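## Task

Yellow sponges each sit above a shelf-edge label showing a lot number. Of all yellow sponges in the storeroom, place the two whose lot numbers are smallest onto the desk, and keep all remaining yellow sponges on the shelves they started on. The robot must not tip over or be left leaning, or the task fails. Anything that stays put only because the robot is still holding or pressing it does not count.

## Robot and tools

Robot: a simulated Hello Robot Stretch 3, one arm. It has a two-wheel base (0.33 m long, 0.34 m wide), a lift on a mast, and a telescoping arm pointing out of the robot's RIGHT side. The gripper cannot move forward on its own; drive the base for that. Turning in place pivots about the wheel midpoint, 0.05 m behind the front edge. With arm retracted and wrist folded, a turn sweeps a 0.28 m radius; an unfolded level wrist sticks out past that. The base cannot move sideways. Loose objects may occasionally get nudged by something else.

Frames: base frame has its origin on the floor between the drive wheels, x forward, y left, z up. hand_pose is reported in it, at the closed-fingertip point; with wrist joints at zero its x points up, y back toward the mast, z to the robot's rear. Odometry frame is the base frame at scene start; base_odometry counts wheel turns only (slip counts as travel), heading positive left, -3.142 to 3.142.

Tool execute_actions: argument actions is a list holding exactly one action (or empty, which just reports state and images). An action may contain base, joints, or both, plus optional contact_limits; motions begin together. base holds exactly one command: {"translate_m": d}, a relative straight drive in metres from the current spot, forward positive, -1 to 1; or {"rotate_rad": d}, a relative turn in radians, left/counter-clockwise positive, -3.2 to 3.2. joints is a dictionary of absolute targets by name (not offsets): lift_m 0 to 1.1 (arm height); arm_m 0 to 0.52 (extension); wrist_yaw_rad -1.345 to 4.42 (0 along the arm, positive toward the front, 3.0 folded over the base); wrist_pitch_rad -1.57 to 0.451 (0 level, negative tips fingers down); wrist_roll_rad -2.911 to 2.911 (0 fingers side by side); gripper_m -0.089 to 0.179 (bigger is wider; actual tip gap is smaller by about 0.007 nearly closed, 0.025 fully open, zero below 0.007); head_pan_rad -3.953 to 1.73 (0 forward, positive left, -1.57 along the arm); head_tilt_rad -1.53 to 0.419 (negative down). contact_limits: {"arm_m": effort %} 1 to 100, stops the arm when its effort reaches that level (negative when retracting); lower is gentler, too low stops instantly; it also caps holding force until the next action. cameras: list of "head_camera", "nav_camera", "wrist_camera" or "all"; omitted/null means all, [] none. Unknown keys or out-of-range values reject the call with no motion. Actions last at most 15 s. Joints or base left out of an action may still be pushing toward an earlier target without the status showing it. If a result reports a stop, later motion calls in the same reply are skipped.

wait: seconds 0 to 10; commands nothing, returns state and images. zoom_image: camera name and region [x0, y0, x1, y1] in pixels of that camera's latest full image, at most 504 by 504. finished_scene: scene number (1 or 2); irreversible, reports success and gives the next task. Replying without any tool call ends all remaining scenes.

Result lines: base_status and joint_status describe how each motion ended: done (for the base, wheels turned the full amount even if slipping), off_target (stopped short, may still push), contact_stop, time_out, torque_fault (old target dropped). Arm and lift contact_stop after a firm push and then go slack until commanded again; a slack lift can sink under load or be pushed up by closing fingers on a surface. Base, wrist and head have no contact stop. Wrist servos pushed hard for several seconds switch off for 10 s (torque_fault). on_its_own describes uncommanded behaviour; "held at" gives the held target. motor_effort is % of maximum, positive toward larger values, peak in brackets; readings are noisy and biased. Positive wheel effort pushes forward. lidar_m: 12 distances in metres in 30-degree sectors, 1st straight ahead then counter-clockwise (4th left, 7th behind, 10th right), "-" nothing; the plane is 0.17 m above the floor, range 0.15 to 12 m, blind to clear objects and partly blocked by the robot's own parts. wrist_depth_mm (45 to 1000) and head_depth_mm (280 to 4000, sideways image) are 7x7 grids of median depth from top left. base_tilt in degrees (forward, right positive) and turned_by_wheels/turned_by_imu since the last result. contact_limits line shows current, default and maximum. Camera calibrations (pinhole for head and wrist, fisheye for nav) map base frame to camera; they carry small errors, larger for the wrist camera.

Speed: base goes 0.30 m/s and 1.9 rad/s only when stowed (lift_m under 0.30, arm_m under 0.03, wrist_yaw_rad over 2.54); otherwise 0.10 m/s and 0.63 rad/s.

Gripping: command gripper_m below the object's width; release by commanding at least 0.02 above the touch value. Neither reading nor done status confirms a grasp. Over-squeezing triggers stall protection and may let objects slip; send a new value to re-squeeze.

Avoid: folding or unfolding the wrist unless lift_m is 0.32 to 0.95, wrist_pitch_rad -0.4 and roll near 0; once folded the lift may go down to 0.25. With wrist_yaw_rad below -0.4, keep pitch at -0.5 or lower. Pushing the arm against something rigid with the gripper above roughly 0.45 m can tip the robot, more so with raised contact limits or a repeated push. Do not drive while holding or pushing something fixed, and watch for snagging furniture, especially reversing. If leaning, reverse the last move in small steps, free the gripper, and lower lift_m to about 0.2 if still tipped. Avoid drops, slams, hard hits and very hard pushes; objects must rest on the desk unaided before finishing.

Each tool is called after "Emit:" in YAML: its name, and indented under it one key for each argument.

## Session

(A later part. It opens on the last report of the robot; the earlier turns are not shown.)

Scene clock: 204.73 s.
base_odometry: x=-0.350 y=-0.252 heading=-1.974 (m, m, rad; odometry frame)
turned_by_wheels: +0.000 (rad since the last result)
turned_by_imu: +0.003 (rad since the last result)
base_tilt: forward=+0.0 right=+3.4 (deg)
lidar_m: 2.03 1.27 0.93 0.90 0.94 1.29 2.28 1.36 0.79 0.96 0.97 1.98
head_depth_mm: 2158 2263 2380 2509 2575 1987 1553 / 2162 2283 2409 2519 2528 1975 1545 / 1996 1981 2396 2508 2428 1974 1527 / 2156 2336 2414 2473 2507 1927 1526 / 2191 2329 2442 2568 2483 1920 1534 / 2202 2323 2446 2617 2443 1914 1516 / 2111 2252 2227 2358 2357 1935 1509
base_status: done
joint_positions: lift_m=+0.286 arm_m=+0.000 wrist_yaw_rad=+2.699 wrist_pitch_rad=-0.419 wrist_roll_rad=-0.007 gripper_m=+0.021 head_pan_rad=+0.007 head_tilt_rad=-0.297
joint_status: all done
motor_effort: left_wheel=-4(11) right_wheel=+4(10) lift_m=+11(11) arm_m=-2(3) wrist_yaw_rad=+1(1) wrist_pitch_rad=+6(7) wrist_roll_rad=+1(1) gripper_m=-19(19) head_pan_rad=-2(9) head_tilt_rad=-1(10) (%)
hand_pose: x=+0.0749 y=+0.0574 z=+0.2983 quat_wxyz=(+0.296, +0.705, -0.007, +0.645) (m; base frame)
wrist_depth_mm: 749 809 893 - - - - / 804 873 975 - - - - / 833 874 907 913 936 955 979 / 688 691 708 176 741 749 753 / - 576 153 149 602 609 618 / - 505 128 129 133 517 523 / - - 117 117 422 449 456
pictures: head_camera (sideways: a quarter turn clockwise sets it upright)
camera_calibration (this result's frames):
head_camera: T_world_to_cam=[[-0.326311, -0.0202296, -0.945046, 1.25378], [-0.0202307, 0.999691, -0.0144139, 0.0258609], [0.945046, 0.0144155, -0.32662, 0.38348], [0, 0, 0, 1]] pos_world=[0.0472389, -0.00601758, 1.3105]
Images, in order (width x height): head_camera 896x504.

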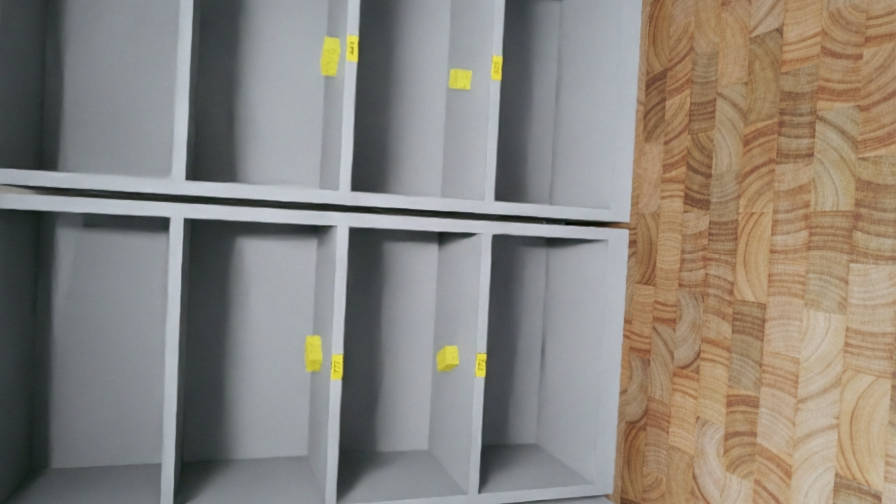

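Emit:
zoom_image:
  camera: "head_camera"
  region: [330,20,520,100]

Emit:
zoom_image:
  camera: "head_camera"
  region: [315,325,505,405]

Emit:
execute_actions:
  actions:
    - {"base":{"translate_m":-0.4},"joints":{"lift_m":0.78,"head_pan_rad":-1.57,"head_tilt_rad":-0.8}}
  cameras: []

Emit:
execute_actions:
  actions:
    - {"joints":{"wrist_yaw_rad":0,"arm_m":0.35}}

Region (330, 20, 520, 100) of head_camera's 896x504 image, scaled by 2.653, with more detail than that image has; it fills the top 212 rows of this view, and the rest is white.

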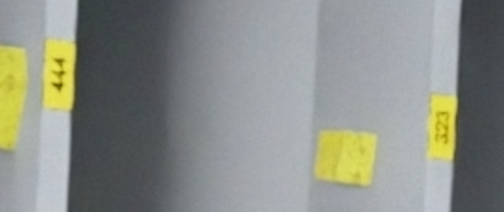

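Region (315, 325, 505, 405) of head_camera's 896x504 image, scaled by 2.653, with more detail than that image has; it fills the top 212 rows of this view, and the rest is white.

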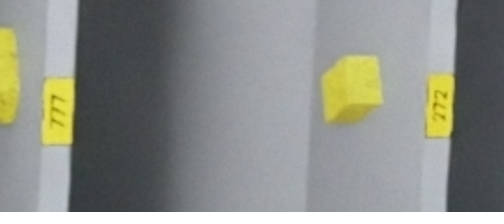

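Scene clock: 215.33 s.
base_odometry: x=-0.193 y=+0.116 heading=-1.974 (m, m, rad; odometry frame)
turned_by_wheels: +0.000 (rad since the last result)
turned_by_imu: -0.001 (rad since the last result)
base_tilt: forward=+0.1 right=+3.4 (deg)
lidar_m: 2.42 1.27 0.94 0.91 0.94 1.95 1.88 1.96 0.83 0.71 1.13 1.98
head_depth_mm: 1216 1250 958 849 1524 1372 - / 1216 1240 954 849 1497 1381 1120 / 1225 1229 955 850 1509 1366 1117 / 1236 1214 953 1038 1443 - - / 1249 1215 949 1380 1516 1345 1150 / 1257 1210 938 1654 1499 1302 1146 / 1260 1201 935 1656 1490 1295 1144
base_status: done
joint_positions: lift_m=+0.779 arm_m=+0.000 wrist_yaw_rad=+2.699 wrist_pitch_rad=-0.419 wrist_roll_rad=-0.007 gripper_m=+0.021 head_pan_rad=-1.563 head_tilt_rad=-0.790
joint_status: all done
motor_effort: left_wheel=-4(16) right_wheel=+4(7) lift_m=+38(41) arm_m=-3(3) wrist_yaw_rad=+1(1) wrist_pitch_rad=+7(6) wrist_roll_rad=+1(1) gripper_m=-19(19) head_pan_rad=-2(30) head_tilt_rad=-4(21) (%)
hand_pose: x=+0.0748 y=+0.0574 z=+0.7917 quat_wxyz=(+0.296, +0.705, -0.007, +0.645) (m; base frame)
wrist_depth_mm: 742 816 914 - - - - / 801 876 - - - - - / 878 948 - - - - - / 944 - - 176 - - - / - - 152 149 - - - / - - 128 130 133 - - / 921 959 123 117 932 - -
pictures: none
No camera images: the call's "cameras" was empty. Leave "cameras" out to get every camera's image.

Scene clock: 219.10 s.
base_odometry: x=-0.193 y=+0.116 heading=-1.974 (m, m, rad; odometry frame)
turned_by_wheels: +0.000 (rad since the last result)
turned_by_imu: +0.000 (rad since the last result)
base_tilt: forward=+0.0 right=+3.5 (deg)
lidar_m: 2.43 1.28 0.94 0.91 0.94 1.94 1.88 1.95 0.83 0.71 1.13 1.97
head_depth_mm: 1212 1242 977 828 - - - / 1221 1229 - 1177 1453 1299 1157 / 1231 1232 - 1559 1521 1310 1158 / 1231 1227 963 1081 1487 1305 1148 / 1246 1214 947 1390 1504 1307 1148 / 1252 1203 937 1646 1499 1300 1150 / 1262 1200 936 1655 1496 1297 1146
base_status: not commanded
joint_positions: lift_m=+0.779 arm_m=+0.350 wrist_yaw_rad=+0.001 wrist_pitch_rad=-0.419 wrist_roll_rad=-0.007 gripper_m=+0.021 head_pan_rad=-1.563 head_tilt_rad=-0.790
joint_status: all done
motor_effort: left_wheel=-4(4) right_wheel=+4(4) lift_m=+38(38) arm_m=+3(2) wrist_yaw_rad=-1(3) wrist_pitch_rad=+6(6) wrist_roll_rad=+1(1) gripper_m=-19(19) head_pan_rad=-3(3) head_tilt_rad=-4(3) (%)
hand_pose: x=-0.0213 y=-0.7190 z=+0.7917 quat_wxyz=(+0.694, +0.148, -0.689, -0.147) (m; base frame)
wrist_depth_mm: 736 735 755 741 746 749 750 / 506 519 532 558 568 594 602 / 380 388 395 407 414 425 436 / 304 310 311 176 326 332 338 / 255 257 153 149 269 273 277 / 218 220 128 130 132 233 236 / 191 193 123 117 190 202 204
pictures: head_camera (sideways: a quarter turn clockwise sets it upright), nav_camera (sideways: a quarter turn counterclockwise sets it upright), wrist_camera
camera_calibration (this result's frames):
head_camera: T_world_to_cam=[[-0.0235742, 0.734742, -0.677937, 0.903654], [0.999638, 0.0261426, -0.00642772, 0.00923569], [0.0130004, -0.677843, -0.735092, 0.920603], [0, 0, 0, 1]] pos_world=[0.000102427, -0.0401692, 1.28941]
nav_camera: T_world_to_cam=[[0.0487692, -0.711652, 0.700837, -0.878305], [-0.997879, -0.0650111, 0.00342506, 0.0539084], [0.0431247, -0.699517, -0.713313, 0.884971], [0, 0, 0, 1]] pos_world=[0.0584641, -0.00249054, 1.24663]
wrist_camera: T_world_to_cam=[[-0.998976, -0.0210453, 0.0400383, -0.0657971], [-0.0449208, 0.565317, -0.82365, 1.09019], [-0.00530037, -0.824605, -0.565684, 0.0168108], [0, 0, 0, 1]] pos_world=[-0.0166683, -0.603827, 0.910081]
Images, in order (width x height): head_camera 896x504, nav_camera 672x504, wrist_camera 644x364.

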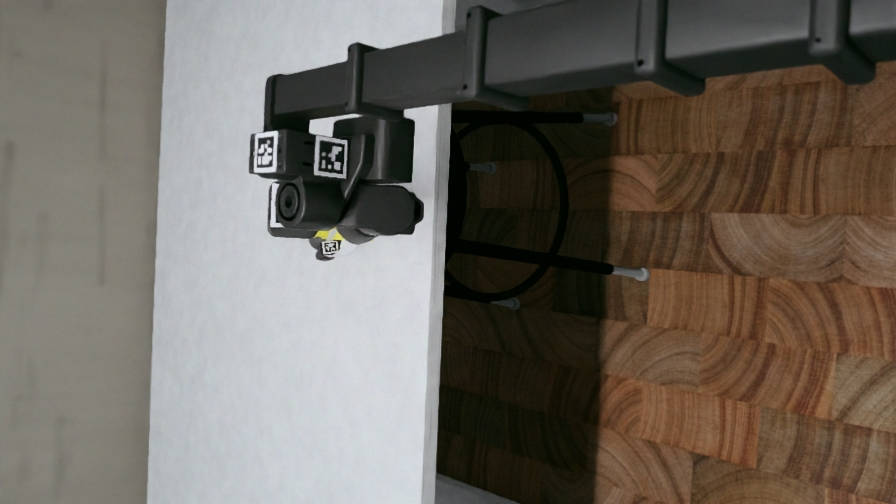

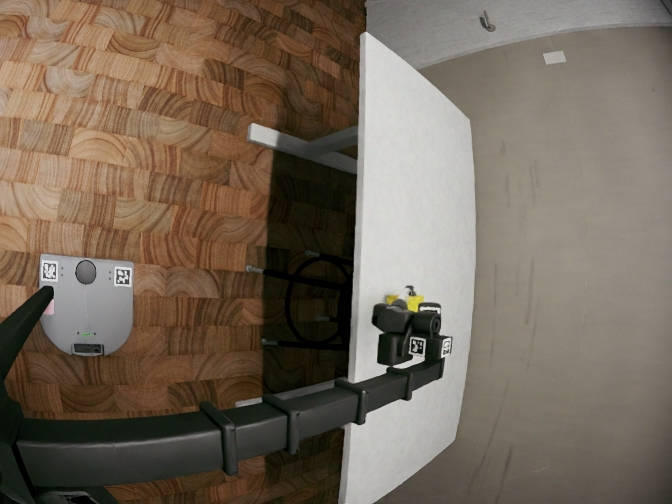

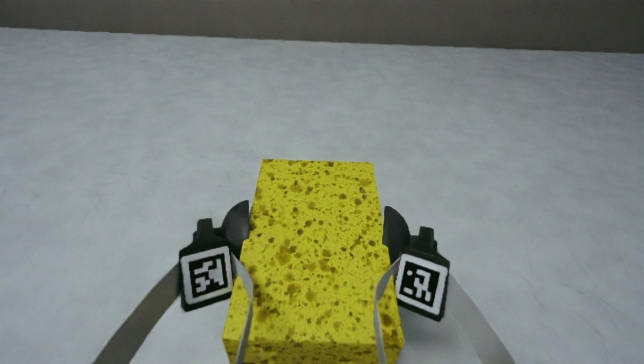

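Emit:
execute_actions:
  actions:
    - {"joints":{"lift_m":0.745,"arm_m":0.42}}
  cameras: []

Emit:
execute_actions:
  actions:
    - {"joints":{"gripper_m":0.15}}
  cameras: ["wrist_camera"]

Emit:
execute_actions:
  actions:
    - {"joints":{"lift_m":0.8,"arm_m":0.0}}
  cameras: ["wrist_camera"]

Emit:
execute_actions:
  actions:
    - {"base":{"translate_m":-0.3},"joints":{"wrist_yaw_rad":2.7,"gripper_m":0.04,"lift_m":0.28}}
  cameras: []

Emit:
execute_actions:
  actions:
    - {"base":{"translate_m":-1.0}}
  cameras: []

Emit:
execute_actions:
  actions:
    - {"base":{"rotate_rad":1.59}}
  cameras: []

Scene clock: 232.30 s.
base_odometry: x=-0.193 y=+0.116 heading=-1.974 (m, m, rad; odometry frame)
turned_by_wheels: +0.000 (rad since the last result)
turned_by_imu: +0.001 (rad since the last result)
base_tilt: forward=+0.1 right=+3.5 (deg)
lidar_m: 2.43 1.28 0.94 0.91 0.94 1.94 1.88 1.95 0.83 0.71 1.13 1.97
head_depth_mm: 1214 1235 964 856 1565 - - / 1219 1233 - 846 1449 1296 1156 / 1236 1233 - 940 1518 1313 1159 / 1234 1220 954 1065 1472 1304 1149 / 1237 1219 943 1389 1497 1309 1151 / 1251 1203 939 1643 1509 1302 1146 / 1260 1192 934 1646 1500 1296 1143
base_status: not commanded
joint_positions: lift_m=+0.746 arm_m=+0.420 wrist_yaw_rad=+0.001 wrist_pitch_rad=-0.419 wrist_roll_rad=-0.007 gripper_m=+0.021 head_pan_rad=-1.563 head_tilt_rad=-0.790
joint_status: all done
motor_effort: left_wheel=-4(4) right_wheel=+4(4) lift_m=+11(35) arm_m=+3(5) wrist_yaw_rad=+0(1) wrist_pitch_rad=+6(6) wrist_roll_rad=+1(1) gripper_m=-18(19) head_pan_rad=-3(3) head_tilt_rad=-3(3) (%)
hand_pose: x=-0.0213 y=-0.7890 z=+0.7582 quat_wxyz=(+0.694, +0.148, -0.689, -0.147) (m; base frame)
wrist_depth_mm: 624 640 662 663 674 667 667 / 411 427 441 453 469 479 496 / 311 319 326 331 341 351 358 / 250 254 256 176 268 272 277 / 208 211 153 149 222 223 227 / 179 181 128 130 132 191 193 / 157 158 123 117 156 165 167
pictures: none
No camera images: the call's "cameras" was empty. Leave "cameras" out to get every camera's image.

Scene clock: 234.10 s.
base_odometry: x=-0.193 y=+0.116 heading=-1.974 (m, m, rad; odometry frame)
turned_by_wheels: +0.000 (rad since the last result)
turned_by_imu: +0.000 (rad since the last result)
base_tilt: forward=-0.1 right=+3.5 (deg)
lidar_m: 2.43 1.27 0.94 0.91 0.94 1.94 1.88 1.95 0.83 0.71 1.13 1.97
head_depth_mm: 1218 1245 965 853 1562 - - / 1224 1231 - 844 1455 1288 1148 / 1235 1232 - 935 1517 1312 1148 / 1236 1220 978 1065 1479 1311 1156 / 1239 1225 942 1377 1512 1305 1147 / 1246 1202 939 1633 1500 1299 1144 / 1259 1203 942 1642 1508 1284 1140
base_status: not commanded
joint_positions: lift_m=+0.746 arm_m=+0.420 wrist_yaw_rad=+0.001 wrist_pitch_rad=-0.419 wrist_roll_rad=-0.007 gripper_m=+0.150 head_pan_rad=-1.563 head_tilt_rad=-0.790
joint_status: all done
motor_effort: left_wheel=-4(5) right_wheel=+4(4) lift_m=+11(11) arm_m=+3(3) wrist_yaw_rad=+0(1) wrist_pitch_rad=+6(6) wrist_roll_rad=+1(1) gripper_m=+0(81) head_pan_rad=-3(3) head_tilt_rad=-4(3) (%)
hand_pose: x=-0.0213 y=-0.7890 z=+0.7582 quat_wxyz=(+0.694, +0.148, -0.689, -0.147) (m; base frame)
wrist_depth_mm: 614 639 662 659 679 671 670 / 411 424 437 452 470 484 494 / 313 315 327 332 339 348 355 / 250 254 257 186 268 271 277 / 209 217 206 154 218 232 227 / 183 176 172 132 182 - 193 / 153 158 130 121 159 161 168
pictures: wrist_camera
camera_calibration (this result's frames):
wrist_camera: T_world_to_cam=[[-0.998977, -0.0210434, 0.040038, -0.0659282], [-0.0449195, 0.565317, -0.82365, 1.10218], [-0.00530182, -0.824605, -0.565683, -0.0598424], [0, 0, 0, 1]] pos_world=[-0.0166685, -0.673816, 0.876601]
Images, in order (width x height): wrist_camera 644x364.

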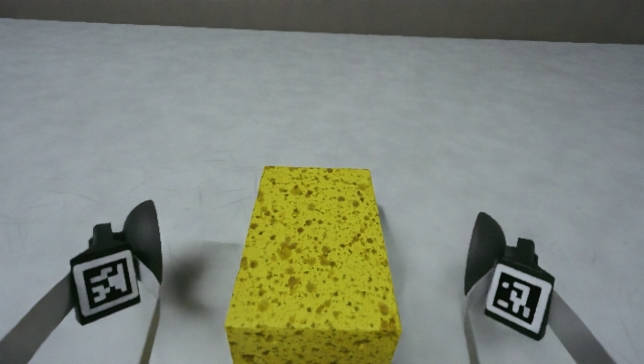

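Scene clock: 238.37 s.
base_odometry: x=-0.193 y=+0.116 heading=-1.974 (m, m, rad; odometry frame)
turned_by_wheels: +0.000 (rad since the last result)
turned_by_imu: +0.000 (rad since the last result)
base_tilt: forward=+0.0 right=+3.5 (deg)
lidar_m: 2.43 1.28 0.94 0.91 0.94 1.94 1.88 1.96 0.83 0.71 1.13 1.96
head_depth_mm: 1214 1240 966 855 1529 - - / 1235 1240 963 850 1496 - - / 1234 1226 926 850 1574 - - / 1243 1222 922 1043 1476 1290 1147 / 1246 1218 945 1382 1490 1308 1151 / 1260 1209 939 1665 1499 1293 1146 / 1257 1202 936 1642 1509 1294 1150
base_status: not commanded
joint_positions: lift_m=+0.799 arm_m=+0.000 wrist_yaw_rad=+0.001 wrist_pitch_rad=-0.419 wrist_roll_rad=-0.007 gripper_m=+0.150 head_pan_rad=-1.563 head_tilt_rad=-0.790
joint_status: all done
motor_effort: left_wheel=-4(5) right_wheel=+3(4) lift_m=+38(39) arm_m=-3(3) wrist_yaw_rad=+0(0) wrist_pitch_rad=+7(7) wrist_roll_rad=+1(1) gripper_m=+0(0) head_pan_rad=-2(2) head_tilt_rad=-3(3) (%)
hand_pose: x=-0.0213 y=-0.3695 z=+0.8117 quat_wxyz=(+0.694, +0.148, -0.689, -0.147) (m; base frame)
wrist_depth_mm: 845 894 939 967 - - - / 569 581 598 569 643 669 684 / 422 432 442 454 463 476 485 / 985 - - 640 681 923 - / - - - - - - - / - - - - - - - / 943 974 974 995 - 987 -
pictures: wrist_camera
camera_calibration (this result's frames):
wrist_camera: T_world_to_cam=[[-0.99898, -0.0208612, 0.0400383, -0.0592173], [-0.0448166, 0.565325, -0.82365, 0.909128], [-0.00545235, -0.824604, -0.565683, 0.31628], [0, 0, 0, 1]] pos_world=[-0.0166884, -0.254382, 0.930089]
Images, in order (width x height): wrist_camera 644x364.

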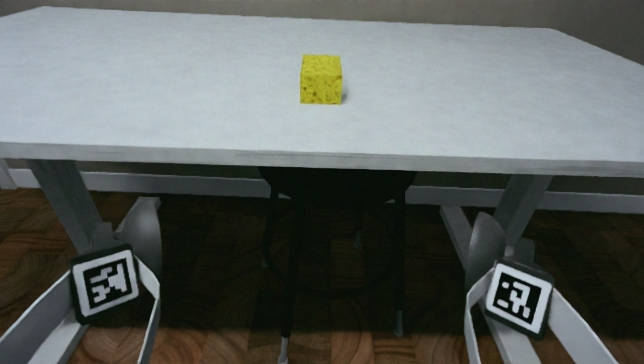

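Scene clock: 243.93 s.
base_odometry: x=-0.075 y=+0.392 heading=-1.974 (m, m, rad; odometry frame)
turned_by_wheels: +0.000 (rad since the last result)
turned_by_imu: -0.001 (rad since the last result)
base_tilt: forward=+0.1 right=+3.4 (deg)
lidar_m: 2.74 1.28 0.94 0.91 0.94 1.64 1.58 1.64 0.99 0.79 0.78 1.32
head_depth_mm: 1216 1245 962 853 1520 1320 1151 / 1220 1237 955 852 1488 1323 1163 / 1232 1226 955 1650 1517 1305 1158 / 1237 1221 949 1419 1486 1302 1169 / 1232 1217 946 1137 1501 1301 1144 / 1250 1216 922 1026 1473 1308 1142 / 1256 1203 909 1637 1487 1299 1139
base_status: done
joint_positions: lift_m=+0.281 arm_m=+0.000 wrist_yaw_rad=+2.698 wrist_pitch_rad=-0.419 wrist_roll_rad=-0.007 gripper_m=+0.040 head_pan_rad=-1.563 head_tilt_rad=-0.790
joint_status: all done
motor_effort: left_wheel=-3(11) right_wheel=+4(3) lift_m=+11(33) arm_m=-2(2) wrist_yaw_rad=+2(2) wrist_pitch_rad=+6(6) wrist_roll_rad=+1(1) gripper_m=+0(82) head_pan_rad=-2(2) head_tilt_rad=-3(3) (%)
hand_pose: x=+0.0750 y=+0.0573 z=+0.2932 quat_wxyz=(+0.296, +0.705, -0.007, +0.645) (m; base frame)
wrist_depth_mm: 747 820 903 - - - - / 791 885 996 - - - - / 832 873 881 887 908 940 980 / 677 677 695 709 723 728 753 / - 566 593 581 617 601 607 / - 502 - 495 509 511 521 / - - - 433 435 443 446
pictures: none
No camera images: the call's "cameras" was empty. Leave "cameras" out to get every camera's image.

Scene clock: 248.87 s.
base_odometry: x=+0.318 y=+1.312 heading=-1.975 (m, m, rad; odometry frame)
turned_by_wheels: +0.000 (rad since the last result)
turned_by_imu: -0.003 (rad since the last result)
base_tilt: forward=+0.1 right=+3.5 (deg)
lidar_m: 3.51 1.29 1.02 2.21 0.82 0.60 0.58 0.60 0.82 1.39 1.18 1.32
head_depth_mm: 1205 1385 1618 1767 1517 1314 1159 / 1224 1402 1638 1793 1525 1319 1155 / 1225 1406 1651 1798 1504 1312 1154 / 1232 1409 1647 1773 1511 1306 1168 / 1241 1421 1665 1783 1506 1311 1153 / 1249 1439 1684 1777 1505 1308 1148 / 1256 1434 1683 1776 1501 1295 1147
base_status: done
joint_positions: lift_m=+0.281 arm_m=+0.000 wrist_yaw_rad=+2.699 wrist_pitch_rad=-0.419 wrist_roll_rad=-0.007 gripper_m=+0.040 head_pan_rad=-1.563 head_tilt_rad=-0.790
joint_status: not commanded
motor_effort: left_wheel=-3(16) right_wheel=+4(6) lift_m=+11(11) arm_m=-2(3) wrist_yaw_rad=+1(1) wrist_pitch_rad=+6(6) wrist_roll_rad=+1(1) gripper_m=+0(0) head_pan_rad=-2(2) head_tilt_rad=-3(3) (%)
hand_pose: x=+0.0749 y=+0.0574 z=+0.2932 quat_wxyz=(+0.296, +0.705, -0.007, +0.645) (m; base frame)
wrist_depth_mm: - - - - - - - / - - - - - - - / 864 861 888 907 932 951 960 / 673 684 696 703 726 744 751 / - 571 592 580 605 603 617 / - 498 - 496 509 512 519 / - - - 435 437 445 449
pictures: none
No camera images: the call's "cameras" was empty. Leave "cameras" out to get every camera's image.

Scene clock: 251.07 s.
base_odometry: x=+0.318 y=+1.312 heading=-0.385 (m, m, rad; odometry frame)
turned_by_wheels: +1.590 (rad since the last result)
turned_by_imu: +1.569 (rad since the last result)
base_tilt: forward=+0.1 right=+3.4 (deg)
lidar_m: 2.08 0.80 0.59 0.58 0.60 0.83 1.39 1.18 1.32 3.33 1.28 1.02
head_depth_mm: 3541 2816 2206 1799 1529 1318 1157 / 3607 2810 2199 1797 1522 1313 1156 / 3582 2838 2197 1777 1521 1315 1157 / 3636 2809 2204 1780 1501 1301 1168 / 3682 2814 2181 1768 1506 1305 1148 / 3215 2776 2174 1772 1500 1302 1146 / 2362 2421 2149 1763 1496 1299 1141
base_status: done
joint_positions: lift_m=+0.281 arm_m=+0.000 wrist_yaw_rad=+2.699 wrist_pitch_rad=-0.419 wrist_roll_rad=-0.007 gripper_m=+0.040 head_pan_rad=-1.563 head_tilt_rad=-0.790
joint_status: not commanded
motor_effort: left_wheel=-4(14) right_wheel=+4(13) lift_m=+11(11) arm_m=-2(3) wrist_yaw_rad=+1(1) wrist_pitch_rad=+6(6) wrist_roll_rad=+0(1) gripper_m=+0(0) head_pan_rad=-2(1) head_tilt_rad=-3(3) (%)
hand_pose: x=+0.0749 y=+0.0574 z=+0.2932 quat_wxyz=(+0.296, +0.705, -0.007, +0.645) (m; base frame)
wrist_depth_mm: 486 528 580 648 723 840 984 / 523 575 635 718 813 956 - / 568 617 686 768 857 942 966 / 601 647 697 712 717 745 740 / - 572 593 580 614 604 612 / - 500 - 493 514 512 514 / - - - 429 435 446 447
pictures: none
No camera images: the call's "cameras" was empty. Leave "cameras" out to get every camera's image.

Emit:
execute_actions:
  actions:
    - {"base":{"translate_m":1.0}}
  cameras: []

Emit:
execute_actions:
  actions:
    - {"base":{"translate_m":0.88}}
  cameras: []

Emit:
execute_actions:
  actions:
    - {"base":{"rotate_rad":-1.6}}
  cameras: []

Emit:
execute_actions:
  actions:
    - {"base":{"translate_m":0.9},"joints":{"head_tilt_rad":-0.6}}
  cameras: []

Emit:
execute_actions:
  actions:
    - {"joints":{"lift_m":0.93}}
  cameras: ["head_camera"]

Scene clock: 263.03 s.
base_odometry: x=+1.245 y=+0.936 heading=-0.385 (m, m, rad; odometry frame)
turned_by_wheels: +0.000 (rad since the last result)
turned_by_imu: +0.004 (rad since the last result)
base_tilt: forward=+0.1 right=+3.4 (deg)
lidar_m: 1.39 0.77 0.57 0.55 0.58 0.80 2.38 2.08 3.49 0.47 0.50 1.43
head_depth_mm: 3411 2838 2218 1782 1525 1323 1157 / 387 442 544 1767 1515 1317 1157 / 390 446 521 627 788 1240 1148 / 393 450 528 636 796 1073 1171 / 397 454 532 640 807 1095 1146 / 399 459 538 650 819 1115 1139 / 401 462 543 657 833 1230 1147
base_status: done
joint_positions: lift_m=+0.281 arm_m=+0.000 wrist_yaw_rad=+2.699 wrist_pitch_rad=-0.419 wrist_roll_rad=-0.007 gripper_m=+0.040 head_pan_rad=-1.563 head_tilt_rad=-0.790
joint_status: not commanded
motor_effort: left_wheel=-5(10) right_wheel=+4(10) lift_m=+11(11) arm_m=-3(2) wrist_yaw_rad=+1(2) wrist_pitch_rad=+6(6) wrist_roll_rad=+1(1) gripper_m=+0(1) head_pan_rad=-2(2) head_tilt_rad=-3(3) (%)
hand_pose: x=+0.0749 y=+0.0574 z=+0.2932 quat_wxyz=(+0.296, +0.705, -0.007, +0.645) (m; base frame)
wrist_depth_mm: 473 513 565 630 695 800 942 / 507 550 616 683 788 904 - / 547 596 666 749 835 953 972 / 572 636 684 710 725 738 755 / - 568 595 579 613 602 614 / - 500 - 500 513 510 518 / - - - 430 438 446 447
pictures: none
No camera images: the call's "cameras" was empty. Leave "cameras" out to get every camera's image.

Scene clock: 267.67 s.
base_odometry: x=+2.061 y=+0.606 heading=-0.385 (m, m, rad; odometry frame)
turned_by_wheels: +0.000 (rad since the last result)
turned_by_imu: +0.004 (rad since the last result)
base_tilt: forward=+0.2 right=+3.5 (deg)
lidar_m: 0.50 0.53 0.55 0.53 0.55 0.77 2.32 0.72 1.41 1.78 0.70 0.52
head_depth_mm: 2151 2408 2095 1748 1537 1314 1161 / 3644 2817 2206 1804 1528 1311 1156 / 3710 2837 2182 1782 1498 1320 1152 / 3732 2811 2169 1783 1511 1309 1175 / 2715 2614 2175 1785 1507 1300 1151 / 1715 1807 1905 1738 1510 1297 1147 / 1253 1296 1349 1411 1430 1294 1147
base_status: done
joint_positions: lift_m=+0.281 arm_m=+0.000 wrist_yaw_rad=+2.699 wrist_pitch_rad=-0.419 wrist_roll_rad=-0.007 gripper_m=+0.040 head_pan_rad=-1.563 head_tilt_rad=-0.790
joint_status: not commanded
motor_effort: left_wheel=-4(11) right_wheel=+4(11) lift_m=+11(11) arm_m=-2(3) wrist_yaw_rad=+1(1) wrist_pitch_rad=+6(6) wrist_roll_rad=+1(1) gripper_m=+0(0) head_pan_rad=-1(2) head_tilt_rad=-3(3) (%)
hand_pose: x=+0.0749 y=+0.0574 z=+0.2932 quat_wxyz=(+0.296, +0.705, -0.007, +0.645) (m; base frame)
wrist_depth_mm: 455 490 545 605 650 521 407 / 489 525 584 661 700 535 419 / 529 574 642 714 768 560 432 / 567 614 668 712 697 573 447 / - 561 593 584 617 566 457 / - 498 - 493 513 511 459 / - - - 429 437 443 440
pictures: none
No camera images: the call's "cameras" was empty. Leave "cameras" out to get every camera's image.

Scene clock: 270.03 s.
base_odometry: x=+2.061 y=+0.606 heading=-1.985 (m, m, rad; odometry frame)
turned_by_wheels: -1.600 (rad since the last result)
turned_by_imu: -1.579 (rad since the last result)
base_tilt: forward=+0.0 right=+3.4 (deg)
lidar_m: 1.95 0.72 0.52 0.50 0.52 0.55 0.53 0.55 0.76 2.07 0.72 0.73
head_depth_mm: 1955 1891 1837 1711 1493 1320 1154 / 2879 2750 2220 1796 1521 1315 1158 / 3002 2812 2203 1795 1512 1305 1154 / 2970 2775 2178 1787 1501 1311 1168 / 3000 2762 2161 1777 1510 1311 1148 / 2943 2737 2183 1782 1490 1301 1143 / 2997 2764 2186 1732 1427 1301 1136
base_status: done
joint_positions: lift_m=+0.281 arm_m=+0.000 wrist_yaw_rad=+2.699 wrist_pitch_rad=-0.419 wrist_roll_rad=-0.007 gripper_m=+0.040 head_pan_rad=-1.563 head_tilt_rad=-0.790
joint_status: not commanded
motor_effort: left_wheel=+3(15) right_wheel=-2(7) lift_m=+11(11) arm_m=-3(3) wrist_yaw_rad=+1(1) wrist_pitch_rad=+7(6) wrist_roll_rad=+1(1) gripper_m=+1(0) head_pan_rad=-3(2) head_tilt_rad=-3(4) (%)
hand_pose: x=+0.0749 y=+0.0574 z=+0.2932 quat_wxyz=(+0.296, +0.705, -0.007, +0.645) (m; base frame)
wrist_depth_mm: 431 466 513 574 655 762 883 / 459 508 558 635 736 860 - / 490 544 607 694 807 887 970 / 530 585 649 704 720 729 739 / - 567 597 586 611 596 614 / - 507 - 496 514 510 518 / - - - 430 436 444 447
pictures: none
No camera images: the call's "cameras" was empty. Leave "cameras" out to get every camera's image.

Scene clock: 274.73 s.
base_odometry: x=+1.699 y=-0.218 heading=-1.985 (m, m, rad; odometry frame)
turned_by_wheels: +0.000 (rad since the last result)
turned_by_imu: +0.004 (rad since the last result)
base_tilt: forward=+0.0 right=+3.4 (deg)
lidar_m: 1.92 0.71 0.52 0.50 0.52 0.71 1.43 1.49 0.63 0.97 0.70 0.74
head_depth_mm: 798 885 710 589 1039 882 1111 / 802 891 705 1138 1035 877 1173 / 808 886 696 1147 1034 893 1164 / 810 889 693 1156 997 892 1158 / 811 894 690 1162 1021 892 1158 / 821 902 683 1158 1015 883 1156 / 823 904 679 1156 1010 907 1145
base_status: done
joint_positions: lift_m=+0.281 arm_m=+0.000 wrist_yaw_rad=+2.699 wrist_pitch_rad=-0.419 wrist_roll_rad=-0.007 gripper_m=+0.040 head_pan_rad=-1.563 head_tilt_rad=-0.606
joint_status: all done
motor_effort: left_wheel=+3(16) right_wheel=-2(5) lift_m=+11(11) arm_m=-3(2) wrist_yaw_rad=+1(1) wrist_pitch_rad=+6(6) wrist_roll_rad=+1(1) gripper_m=+0(1) head_pan_rad=-3(2) head_tilt_rad=+3(15) (%)
hand_pose: x=+0.0749 y=+0.0574 z=+0.2932 quat_wxyz=(+0.296, +0.705, -0.007, +0.645) (m; base frame)
wrist_depth_mm: 426 461 511 571 659 755 880 / 457 499 562 627 719 867 - / 498 546 618 700 802 897 973 / 542 580 641 695 723 737 763 / - 566 591 583 609 608 607 / - 498 - 493 511 508 516 / - - - 432 439 444 448
pictures: none
No camera images: the call's "cameras" was empty. Leave "cameras" out to get every camera's image.

Scene clock: 281.47 s.
base_odometry: x=+1.699 y=-0.218 heading=-1.985 (m, m, rad; odometry frame)
turned_by_wheels: +0.000 (rad since the last result)
turned_by_imu: +0.001 (rad since the last result)
base_tilt: forward=+0.0 right=+3.4 (deg)
lidar_m: 1.93 0.71 0.52 0.50 0.52 0.71 1.43 1.49 0.63 0.97 0.70 0.74
head_depth_mm: 801 885 712 589 1072 - - / 805 887 701 1137 1048 - - / 803 885 697 1159 1034 - - / 813 889 695 1153 1015 - - / 819 895 687 1158 1039 - 1129 / 819 895 682 1154 1016 889 1157 / 820 899 677 1160 1014 902 1156
base_status: not commanded
joint_positions: lift_m=+0.929 arm_m=+0.000 wrist_yaw_rad=+2.699 wrist_pitch_rad=-0.419 wrist_roll_rad=-0.007 gripper_m=+0.040 head_pan_rad=-1.563 head_tilt_rad=-0.606
joint_status: all done
motor_effort: left_wheel=+3(3) right_wheel=-2(2) lift_m=+38(39) arm_m=-3(3) wrist_yaw_rad=+1(1) wrist_pitch_rad=+6(6) wrist_roll_rad=+1(1) gripper_m=-1(0) head_pan_rad=-2(2) head_tilt_rad=+2(3) (%)
hand_pose: x=+0.0749 y=+0.0574 z=+0.9417 quat_wxyz=(+0.296, +0.705, -0.007, +0.645) (m; base frame)
wrist_depth_mm: 426 461 515 578 646 750 884 / 457 500 556 634 730 857 - / 490 548 607 694 817 995 - / 543 593 679 776 936 - - / - 649 736 876 - - - / - 718 - 1000 - - - / 685 820 985 - - - -
pictures: head_camera (sideways: a quarter turn clockwise sets it upright)
camera_calibration (this result's frames):
head_camera: T_world_to_cam=[[-0.0223632, 0.598373, -0.800905, 1.06391], [0.999656, 0.0243763, -0.00970067, 0.0134985], [0.0137185, -0.800846, -0.598713, 0.743208], [0, 0, 0, 1]] pos_world=[0.000102902, -0.0417516, 1.29719]
Images, in order (width x height): head_camera 896x504.

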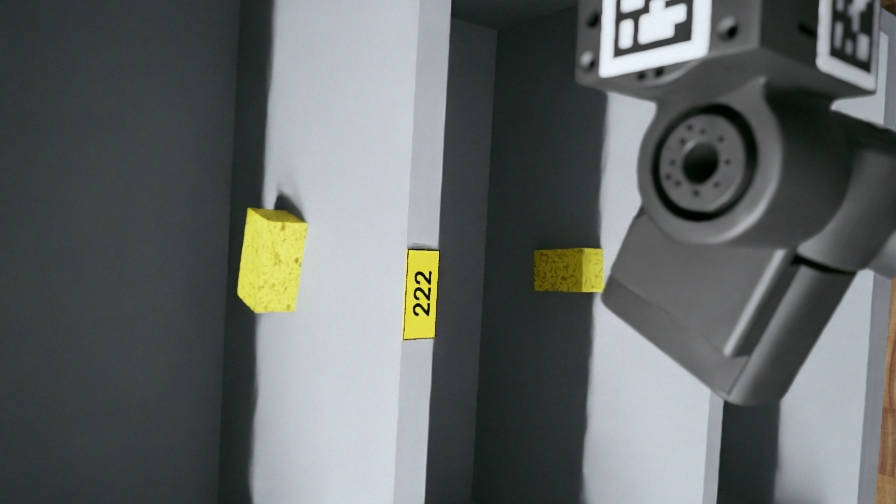

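Emit:
execute_actions:
  actions:
    - {"base":{"translate_m":0.048},"joints":{"wrist_yaw_rad":0,"gripper_m":0.179}}
  cameras: []

Emit:
execute_actions:
  actions:
    - {"joints":{"lift_m":1.04,"arm_m":0.08}}
  cameras: []

Emit:
execute_actions:
  actions:
    - {"joints":{"arm_m":0.22}}
  cameras: ["wrist_camera"]

Scene clock: 289.47 s.
base_odometry: x=+1.679 y=-0.262 heading=-1.985 (m, m, rad; odometry frame)
turned_by_wheels: +0.000 (rad since the last result)
turned_by_imu: +0.001 (rad since the last result)
base_tilt: forward=+0.1 right=+3.5 (deg)
lidar_m: 1.92 0.71 0.52 0.50 0.52 0.71 1.48 1.54 0.66 0.97 0.67 0.73
head_depth_mm: 797 890 710 588 1104 - - / 805 885 706 1137 1071 - - / 810 882 699 1152 1110 - - / 811 886 694 1161 1029 - 1158 / 816 893 689 1161 1054 891 1145 / 820 899 681 1152 1014 888 1148 / 824 900 678 1152 1013 903 1151
base_status: done
joint_positions: lift_m=+0.929 arm_m=+0.000 wrist_yaw_rad=+0.002 wrist_pitch_rad=-0.419 wrist_roll_rad=-0.007 gripper_m=+0.179 head_pan_rad=-1.563 head_tilt_rad=-0.606
joint_status: all done
motor_effort: left_wheel=+3(9) right_wheel=-1(3) lift_m=+38(38) arm_m=-3(3) wrist_yaw_rad=-2(0) wrist_pitch_rad=+6(6) wrist_roll_rad=+1(1) gripper_m=+1(83) head_pan_rad=-2(2) head_tilt_rad=+2(2) (%)
hand_pose: x=-0.0210 y=-0.3695 z=+0.9417 quat_wxyz=(+0.694, +0.148, -0.689, -0.146) (m; base frame)
wrist_depth_mm: 274 286 301 314 329 347 364 / 504 269 268 265 265 265 264 / 575 799 825 843 816 733 492 / 579 817 884 875 881 728 487 / 539 727 738 716 759 726 481 / - 619 632 633 654 656 441 / 542 544 546 558 562 568 526
pictures: none
No camera images: the call's "cameras" was empty. Leave "cameras" out to get every camera's image.

Scene clock: 291.30 s.
base_odometry: x=+1.679 y=-0.262 heading=-1.985 (m, m, rad; odometry frame)
turned_by_wheels: +0.000 (rad since the last result)
turned_by_imu: +0.000 (rad since the last result)
base_tilt: forward=+0.1 right=+3.5 (deg)
lidar_m: 1.92 0.71 0.52 0.50 0.52 0.71 1.48 1.54 0.66 0.97 0.67 0.73
head_depth_mm: 786 - - - 1003 880 1152 / 803 859 - - 1001 878 1164 / 807 864 - - 975 896 1175 / 809 889 659 1164 997 889 1159 / 816 891 690 1160 1022 888 1157 / 817 899 684 1157 1016 889 1154 / 824 896 679 1152 1010 906 1146
base_status: not commanded
joint_positions: lift_m=+1.039 arm_m=+0.080 wrist_yaw_rad=+0.001 wrist_pitch_rad=-0.419 wrist_roll_rad=-0.007 gripper_m=+0.179 head_pan_rad=-1.563 head_tilt_rad=-0.606
joint_status: all done
motor_effort: left_wheel=+3(2) right_wheel=-1(2) lift_m=+38(39) arm_m=+3(5) wrist_yaw_rad=-1(1) wrist_pitch_rad=+6(6) wrist_roll_rad=+1(1) gripper_m=-1(0) head_pan_rad=-2(2) head_tilt_rad=+2(2) (%)
hand_pose: x=-0.0212 y=-0.4490 z=+1.0517 quat_wxyz=(+0.694, +0.148, -0.689, -0.146) (m; base frame)
wrist_depth_mm: 563 612 607 603 598 602 497 / 482 493 505 419 545 557 494 / 360 368 377 384 393 404 415 / 290 294 300 305 309 315 322 / 261 260 264 263 266 268 264 / - 742 775 765 779 768 439 / 610 661 666 663 686 658 476
pictures: none
No camera images: the call's "cameras" was empty. Leave "cameras" out to get every camera's image.

Scene clock: 293.60 s.
base_odometry: x=+1.679 y=-0.262 heading=-1.985 (m, m, rad; odometry frame)
turned_by_wheels: +0.000 (rad since the last result)
turned_by_imu: +0.000 (rad since the last result)
base_tilt: forward=+0.0 right=+3.5 (deg)
lidar_m: 1.91 0.71 0.52 0.50 0.52 0.71 1.48 1.54 0.66 0.97 0.67 0.74
head_depth_mm: 777 - 642 588 1039 877 1157 / 778 - 638 1136 1031 874 1167 / 794 - - 1151 1034 898 1164 / 813 889 659 1157 996 893 1158 / 815 895 672 1156 1026 887 1157 / 817 897 683 1153 1017 886 1157 / 823 901 679 1149 1011 907 1147
base_status: not commanded
joint_positions: lift_m=+1.039 arm_m=+0.220 wrist_yaw_rad=+0.001 wrist_pitch_rad=-0.419 wrist_roll_rad=-0.007 gripper_m=+0.179 head_pan_rad=-1.563 head_tilt_rad=-0.606
joint_status: all done
motor_effort: left_wheel=+2(3) right_wheel=-1(1) lift_m=+38(38) arm_m=+4(2) wrist_yaw_rad=-1(1) wrist_pitch_rad=+6(6) wrist_roll_rad=+1(1) gripper_m=+0(0) head_pan_rad=-2(2) head_tilt_rad=+2(2) (%)
hand_pose: x=-0.0213 y=-0.5890 z=+1.0517 quat_wxyz=(+0.694, +0.148, -0.689, -0.147) (m; base frame)
wrist_depth_mm: 473 473 467 468 465 464 452 / 477 489 495 495 495 499 487 / 358 370 358 291 395 402 413 / 287 294 298 293 309 316 321 / 249 244 246 250 254 261 264 / - 206 210 213 216 218 228 / 176 182 184 186 189 189 188
pictures: wrist_camera
camera_calibration (this result's frames):
wrist_camera: T_world_to_cam=[[-0.998976, -0.021065, 0.0400382, -0.0734784], [-0.0449318, 0.565316, -0.82365, 1.23085], [-0.00528404, -0.824606, -0.565683, 0.271091], [0, 0, 0, 1]] pos_world=[-0.0166662, -0.473826, 1.17009]
Images, in order (width x height): wrist_camera 644x364.

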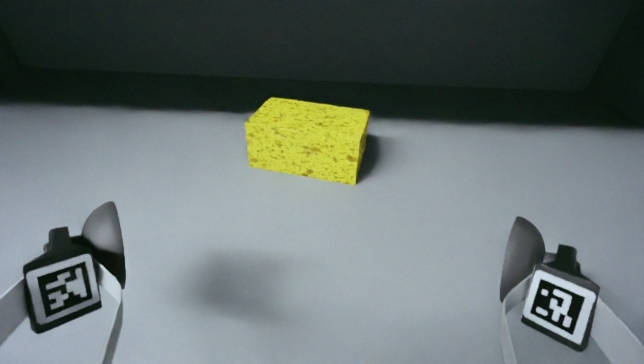

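Emit:
execute_actions:
  actions:
    - {"base":{"translate_m":0.045},"joints":{"arm_m":0.33,"lift_m":1.014,"wrist_yaw_rad":-0.2}}
  cameras: ["wrist_camera"]

Emit:
execute_actions:
  actions:
    - {"joints":{"arm_m":0.405}}
  cameras: ["wrist_camera"]

Scene clock: 306.67 s.
base_odometry: x=+1.661 y=-0.303 heading=-1.984 (m, m, rad; odometry frame)
turned_by_wheels: +0.000 (rad since the last result)
turned_by_imu: +0.001 (rad since the last result)
base_tilt: forward=+0.0 right=+3.5 (deg)
lidar_m: 1.92 0.71 0.52 0.50 0.52 0.71 1.53 1.59 0.69 0.97 0.64 1.38
head_depth_mm: 790 895 693 588 1038 878 1175 / 786 - 668 1133 1034 877 1169 / 799 - 634 1147 997 892 1164 / 813 890 658 1157 1028 895 1163 / 817 898 688 1161 1024 895 1162 / 818 898 683 1157 1020 885 1158 / 822 899 679 1035 997 905 1144
base_status: done
joint_positions: lift_m=+1.015 arm_m=+0.330 wrist_yaw_rad=-0.199 wrist_pitch_rad=-0.419 wrist_roll_rad=-0.007 gripper_m=+0.179 head_pan_rad=-1.563 head_tilt_rad=-0.606
joint_status: all done
motor_effort: left_wheel=+2(9) right_wheel=-2(5) lift_m=+11(32) arm_m=+3(3) wrist_yaw_rad=-1(1) wrist_pitch_rad=+7(6) wrist_roll_rad=+1(1) gripper_m=+1(0) head_pan_rad=-2(2) head_tilt_rad=+2(2) (%)
hand_pose: x=-0.0658 y=-0.6945 z=+1.0272 quat_wxyz=(+0.676, +0.079, -0.700, -0.215) (m; base frame)
wrist_depth_mm: 324 340 355 371 391 412 413 / 354 365 380 401 422 442 425 / 308 316 318 329 338 345 351 / 249 252 185 184 264 271 275 / 214 210 199 196 218 224 226 / - 177 181 183 186 187 196 / 153 157 159 160 162 163 161
pictures: wrist_camera
camera_calibration (this result's frames):
wrist_camera: T_world_to_cam=[[-0.983316, 0.177446, 0.0400381, 0.019747], [0.0680599, 0.563, -0.82365, 1.27418], [-0.168694, -0.807183, -0.565683, 0.171308], [0, 0, 0, 1]] pos_world=[-0.0384041, -0.582588, 1.14559]
Images, in order (width x height): wrist_camera 644x364.

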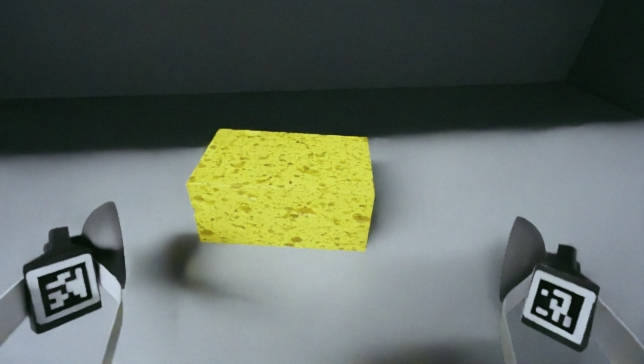

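Scene clock: 308.40 s.
base_odometry: x=+1.661 y=-0.303 heading=-1.984 (m, m, rad; odometry frame)
turned_by_wheels: +0.000 (rad since the last result)
turned_by_imu: +0.000 (rad since the last result)
base_tilt: forward=+0.1 right=+3.5 (deg)
lidar_m: 1.92 0.71 0.52 0.50 0.52 0.71 1.53 1.59 0.69 0.97 0.64 1.38
head_depth_mm: 788 899 706 588 1043 882 1175 / 784 879 673 1143 1036 873 1161 / 797 - 664 1146 1000 898 1162 / 812 889 694 1160 1023 896 1160 / 815 889 686 1157 1017 891 1159 / 819 896 681 1156 1020 889 1154 / 820 901 679 1037 1003 905 1144
base_status: not commanded
joint_positions: lift_m=+1.015 arm_m=+0.405 wrist_yaw_rad=-0.199 wrist_pitch_rad=-0.419 wrist_roll_rad=-0.007 gripper_m=+0.179 head_pan_rad=-1.563 head_tilt_rad=-0.606
joint_status: all done
motor_effort: left_wheel=+2(3) right_wheel=-2(1) lift_m=+11(11) arm_m=+3(5) wrist_yaw_rad=-1(1) wrist_pitch_rad=+6(6) wrist_roll_rad=+1(1) gripper_m=+0(0) head_pan_rad=-2(2) head_tilt_rad=+2(2) (%)
hand_pose: x=-0.0658 y=-0.7695 z=+1.0272 quat_wxyz=(+0.676, +0.079, -0.700, -0.215) (m; base frame)
wrist_depth_mm: 263 272 286 297 313 331 350 / 283 295 310 328 345 364 388 / 298 311 321 330 338 345 354 / 247 251 255 261 265 269 275 / 213 209 150 152 165 224 226 / - 174 128 129 135 187 197 / 153 153 128 126 126 163 160
pictures: wrist_camera
camera_calibration (this result's frames):
wrist_camera: T_world_to_cam=[[-0.983305, 0.177507, 0.0400384, 0.03309], [0.0680947, 0.562995, -0.82365, 1.3164], [-0.168745, -0.807173, -0.565683, 0.11077], [0, 0, 0, 1]] pos_world=[-0.0384107, -0.657593, 1.14559]
Images, in order (width x height): wrist_camera 644x364.

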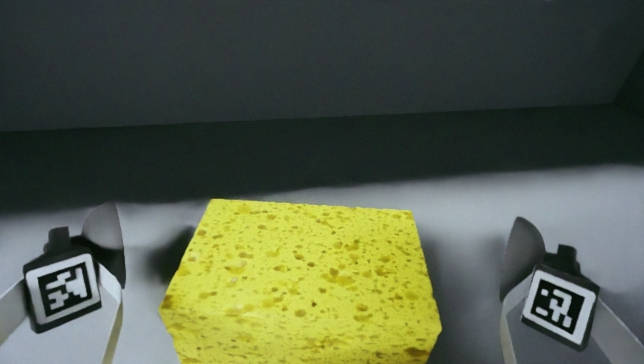

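Slightly deep; back off a bit.

Emit:
execute_actions:
  actions:
    - {"joints":{"arm_m":0.39,"gripper_m":0.05}}
  cameras: ["wrist_camera"]

Emit:
execute_actions:
  actions:
    - {"joints":{"lift_m":1.05}}
  cameras: []

Emit:
execute_actions:
  actions:
    - {"joints":{"arm_m":0.0}}
  cameras: ["wrist_camera"]

Scene clock: 315.23 s.
base_odometry: x=+1.661 y=-0.303 heading=-1.984 (m, m, rad; odometry frame)
turned_by_wheels: +0.000 (rad since the last result)
turned_by_imu: +0.001 (rad since the last result)
base_tilt: forward=+0.0 right=+3.5 (deg)
lidar_m: 1.92 0.71 0.52 0.50 0.52 0.71 1.53 1.59 0.69 0.97 0.64 1.38
head_depth_mm: 790 - 709 588 1035 880 1171 / 781 874 686 1141 1033 876 1174 / 792 - 665 1155 1002 897 1162 / 815 888 693 1165 1026 891 1164 / 812 890 685 1158 1019 891 1158 / 820 892 683 1143 1014 885 1147 / 822 903 678 1040 994 908 1146
base_status: not commanded
joint_positions: lift_m=+1.015 arm_m=+0.390 wrist_yaw_rad=-0.199 wrist_pitch_rad=-0.419 wrist_roll_rad=-0.007 gripper_m=+0.051 head_pan_rad=-1.563 head_tilt_rad=-0.606
joint_status: all done
motor_effort: left_wheel=+2(3) right_wheel=-1(2) lift_m=+11(11) arm_m=-3(3) wrist_yaw_rad=-1(0) wrist_pitch_rad=+6(6) wrist_roll_rad=+1(1) gripper_m=-23(97) head_pan_rad=-3(1) head_tilt_rad=+2(2) (%)
hand_pose: x=-0.0658 y=-0.7551 z=+1.0273 quat_wxyz=(+0.676, +0.079, -0.700, -0.215) (m; base frame)
wrist_depth_mm: 276 286 299 311 328 346 365 / 297 310 326 342 362 382 396 / 308 315 322 331 338 346 353 / 248 252 255 261 266 270 276 / 207 212 149 152 154 223 225 / 177 - 135 134 135 192 191 / - 156 153 153 153 163 166
pictures: wrist_camera
camera_calibration (this result's frames):
wrist_camera: T_world_to_cam=[[-0.983303, 0.177517, 0.0400466, 0.030522], [0.0680487, 0.562779, -0.823802, 1.30833], [-0.168776, -0.807321, -0.565461, 0.122094], [0, 0, 0, 1]] pos_world=[-0.0384111, -0.643149, 1.14562]
Images, in order (width x height): wrist_camera 644x364.

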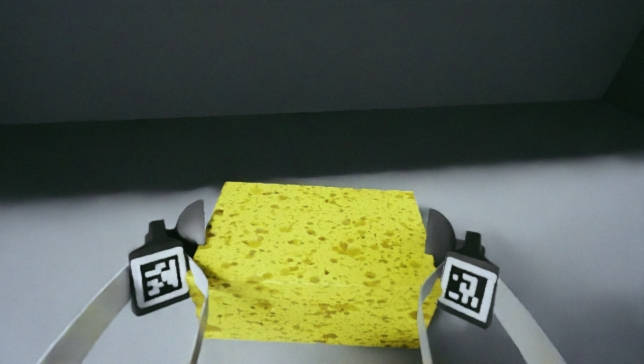

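Scene clock: 316.37 s.
base_odometry: x=+1.661 y=-0.303 heading=-1.984 (m, m, rad; odometry frame)
turned_by_wheels: +0.000 (rad since the last result)
turned_by_imu: +0.000 (rad since the last result)
base_tilt: forward=+0.0 right=+3.4 (deg)
lidar_m: 1.92 0.71 0.52 0.50 0.52 0.71 1.53 1.58 0.70 0.97 0.64 1.38
head_depth_mm: - 890 709 589 1039 881 1171 / - 900 701 1138 1035 876 1176 / - - 697 1152 1001 894 1167 / 808 882 693 1163 1026 891 1156 / 818 892 687 1156 1020 894 1163 / 819 902 682 1158 1015 885 1155 / 822 899 678 1041 998 905 1141
base_status: not commanded
joint_positions: lift_m=+1.049 arm_m=+0.390 wrist_yaw_rad=-0.199 wrist_pitch_rad=-0.419 wrist_roll_rad=-0.007 gripper_m=+0.057 head_pan_rad=-1.563 head_tilt_rad=-0.606
joint_status: all done
on_its_own: gripper_m is held at +0.056, not at your +0.050, by its stall guard, which is still easing
motor_effort: left_wheel=+2(3) right_wheel=-2(2) lift_m=+38(39) arm_m=-3(3) wrist_yaw_rad=+0(1) wrist_pitch_rad=+6(6) wrist_roll_rad=+1(1) gripper_m=-21(24) head_pan_rad=-2(2) head_tilt_rad=+2(2) (%)
hand_pose: x=-0.0658 y=-0.7551 z=+1.0618 quat_wxyz=(+0.676, +0.079, -0.700, -0.215) (m; base frame)
wrist_depth_mm: 274 285 297 313 328 346 365 / 297 309 326 343 362 383 398 / 325 340 357 372 393 407 408 / 301 308 314 319 326 331 339 / 254 260 149 151 155 274 277 / 217 - 135 134 135 236 234 / 195 192 184 154 188 198 203
pictures: none
No camera images: the call's "cameras" was empty. Leave "cameras" out to get every camera's image.

Scene clock: 320.43 s.
base_odometry: x=+1.661 y=-0.303 heading=-1.984 (m, m, rad; odometry frame)
turned_by_wheels: +0.000 (rad since the last result)
turned_by_imu: +0.000 (rad since the last result)
base_tilt: forward=+0.1 right=+3.4 (deg)
lidar_m: 1.91 0.71 0.52 0.50 0.52 0.71 1.53 1.59 0.69 0.97 0.64 1.38
head_depth_mm: 800 875 - - - - 1122 / 799 875 - - - - 1149 / 805 883 - - - - 1125 / 810 889 694 867 1027 916 1159 / 814 895 688 1157 1021 896 1147 / 821 897 683 1157 1015 891 1160 / 824 902 680 1037 993 907 1143
base_status: not commanded
joint_positions: lift_m=+1.049 arm_m=+0.000 wrist_yaw_rad=-0.199 wrist_pitch_rad=-0.419 wrist_roll_rad=-0.007 gripper_m=+0.063 head_pan_rad=-1.563 head_tilt_rad=-0.606
joint_status: all done
on_its_own: gripper_m is held at +0.062, not at your +0.050, by its stall guard, which is not easing now
motor_effort: left_wheel=+3(3) right_wheel=-2(1) lift_m=+38(39) arm_m=-3(4) wrist_yaw_rad=+0(1) wrist_pitch_rad=+7(6) wrist_roll_rad=+1(1) gripper_m=-19(21) head_pan_rad=-2(2) head_tilt_rad=+2(2) (%)
hand_pose: x=-0.0659 y=-0.3651 z=+1.0618 quat_wxyz=(+0.676, +0.078, -0.700, -0.215) (m; base frame)
wrist_depth_mm: 608 636 663 694 729 571 424 / 511 521 542 554 580 551 430 / 382 392 398 409 418 430 413 / 306 316 324 335 360 391 439 / 653 879 150 151 155 602 - / 666 - 135 134 135 584 - / 612 679 653 154 664 704 -
pictures: wrist_camera
camera_calibration (this result's frames):
wrist_camera: T_world_to_cam=[[-0.983203, 0.178067, 0.0400437, -0.0400047], [0.0683666, 0.562744, -0.8238, 1.11726], [-0.169226, -0.807225, -0.565465, 0.456458], [0, 0, 0, 1]] pos_world=[-0.0384716, -0.253144, 1.18011]
Images, in order (width x height): wrist_camera 644x364.

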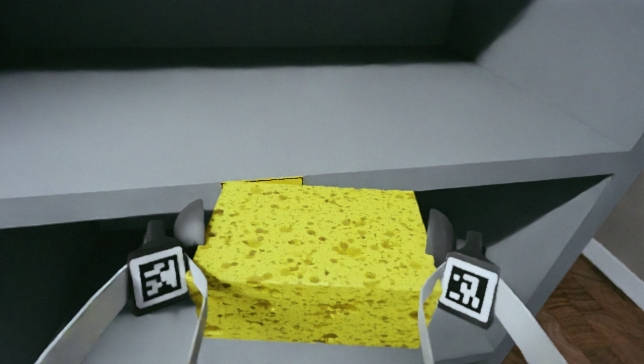

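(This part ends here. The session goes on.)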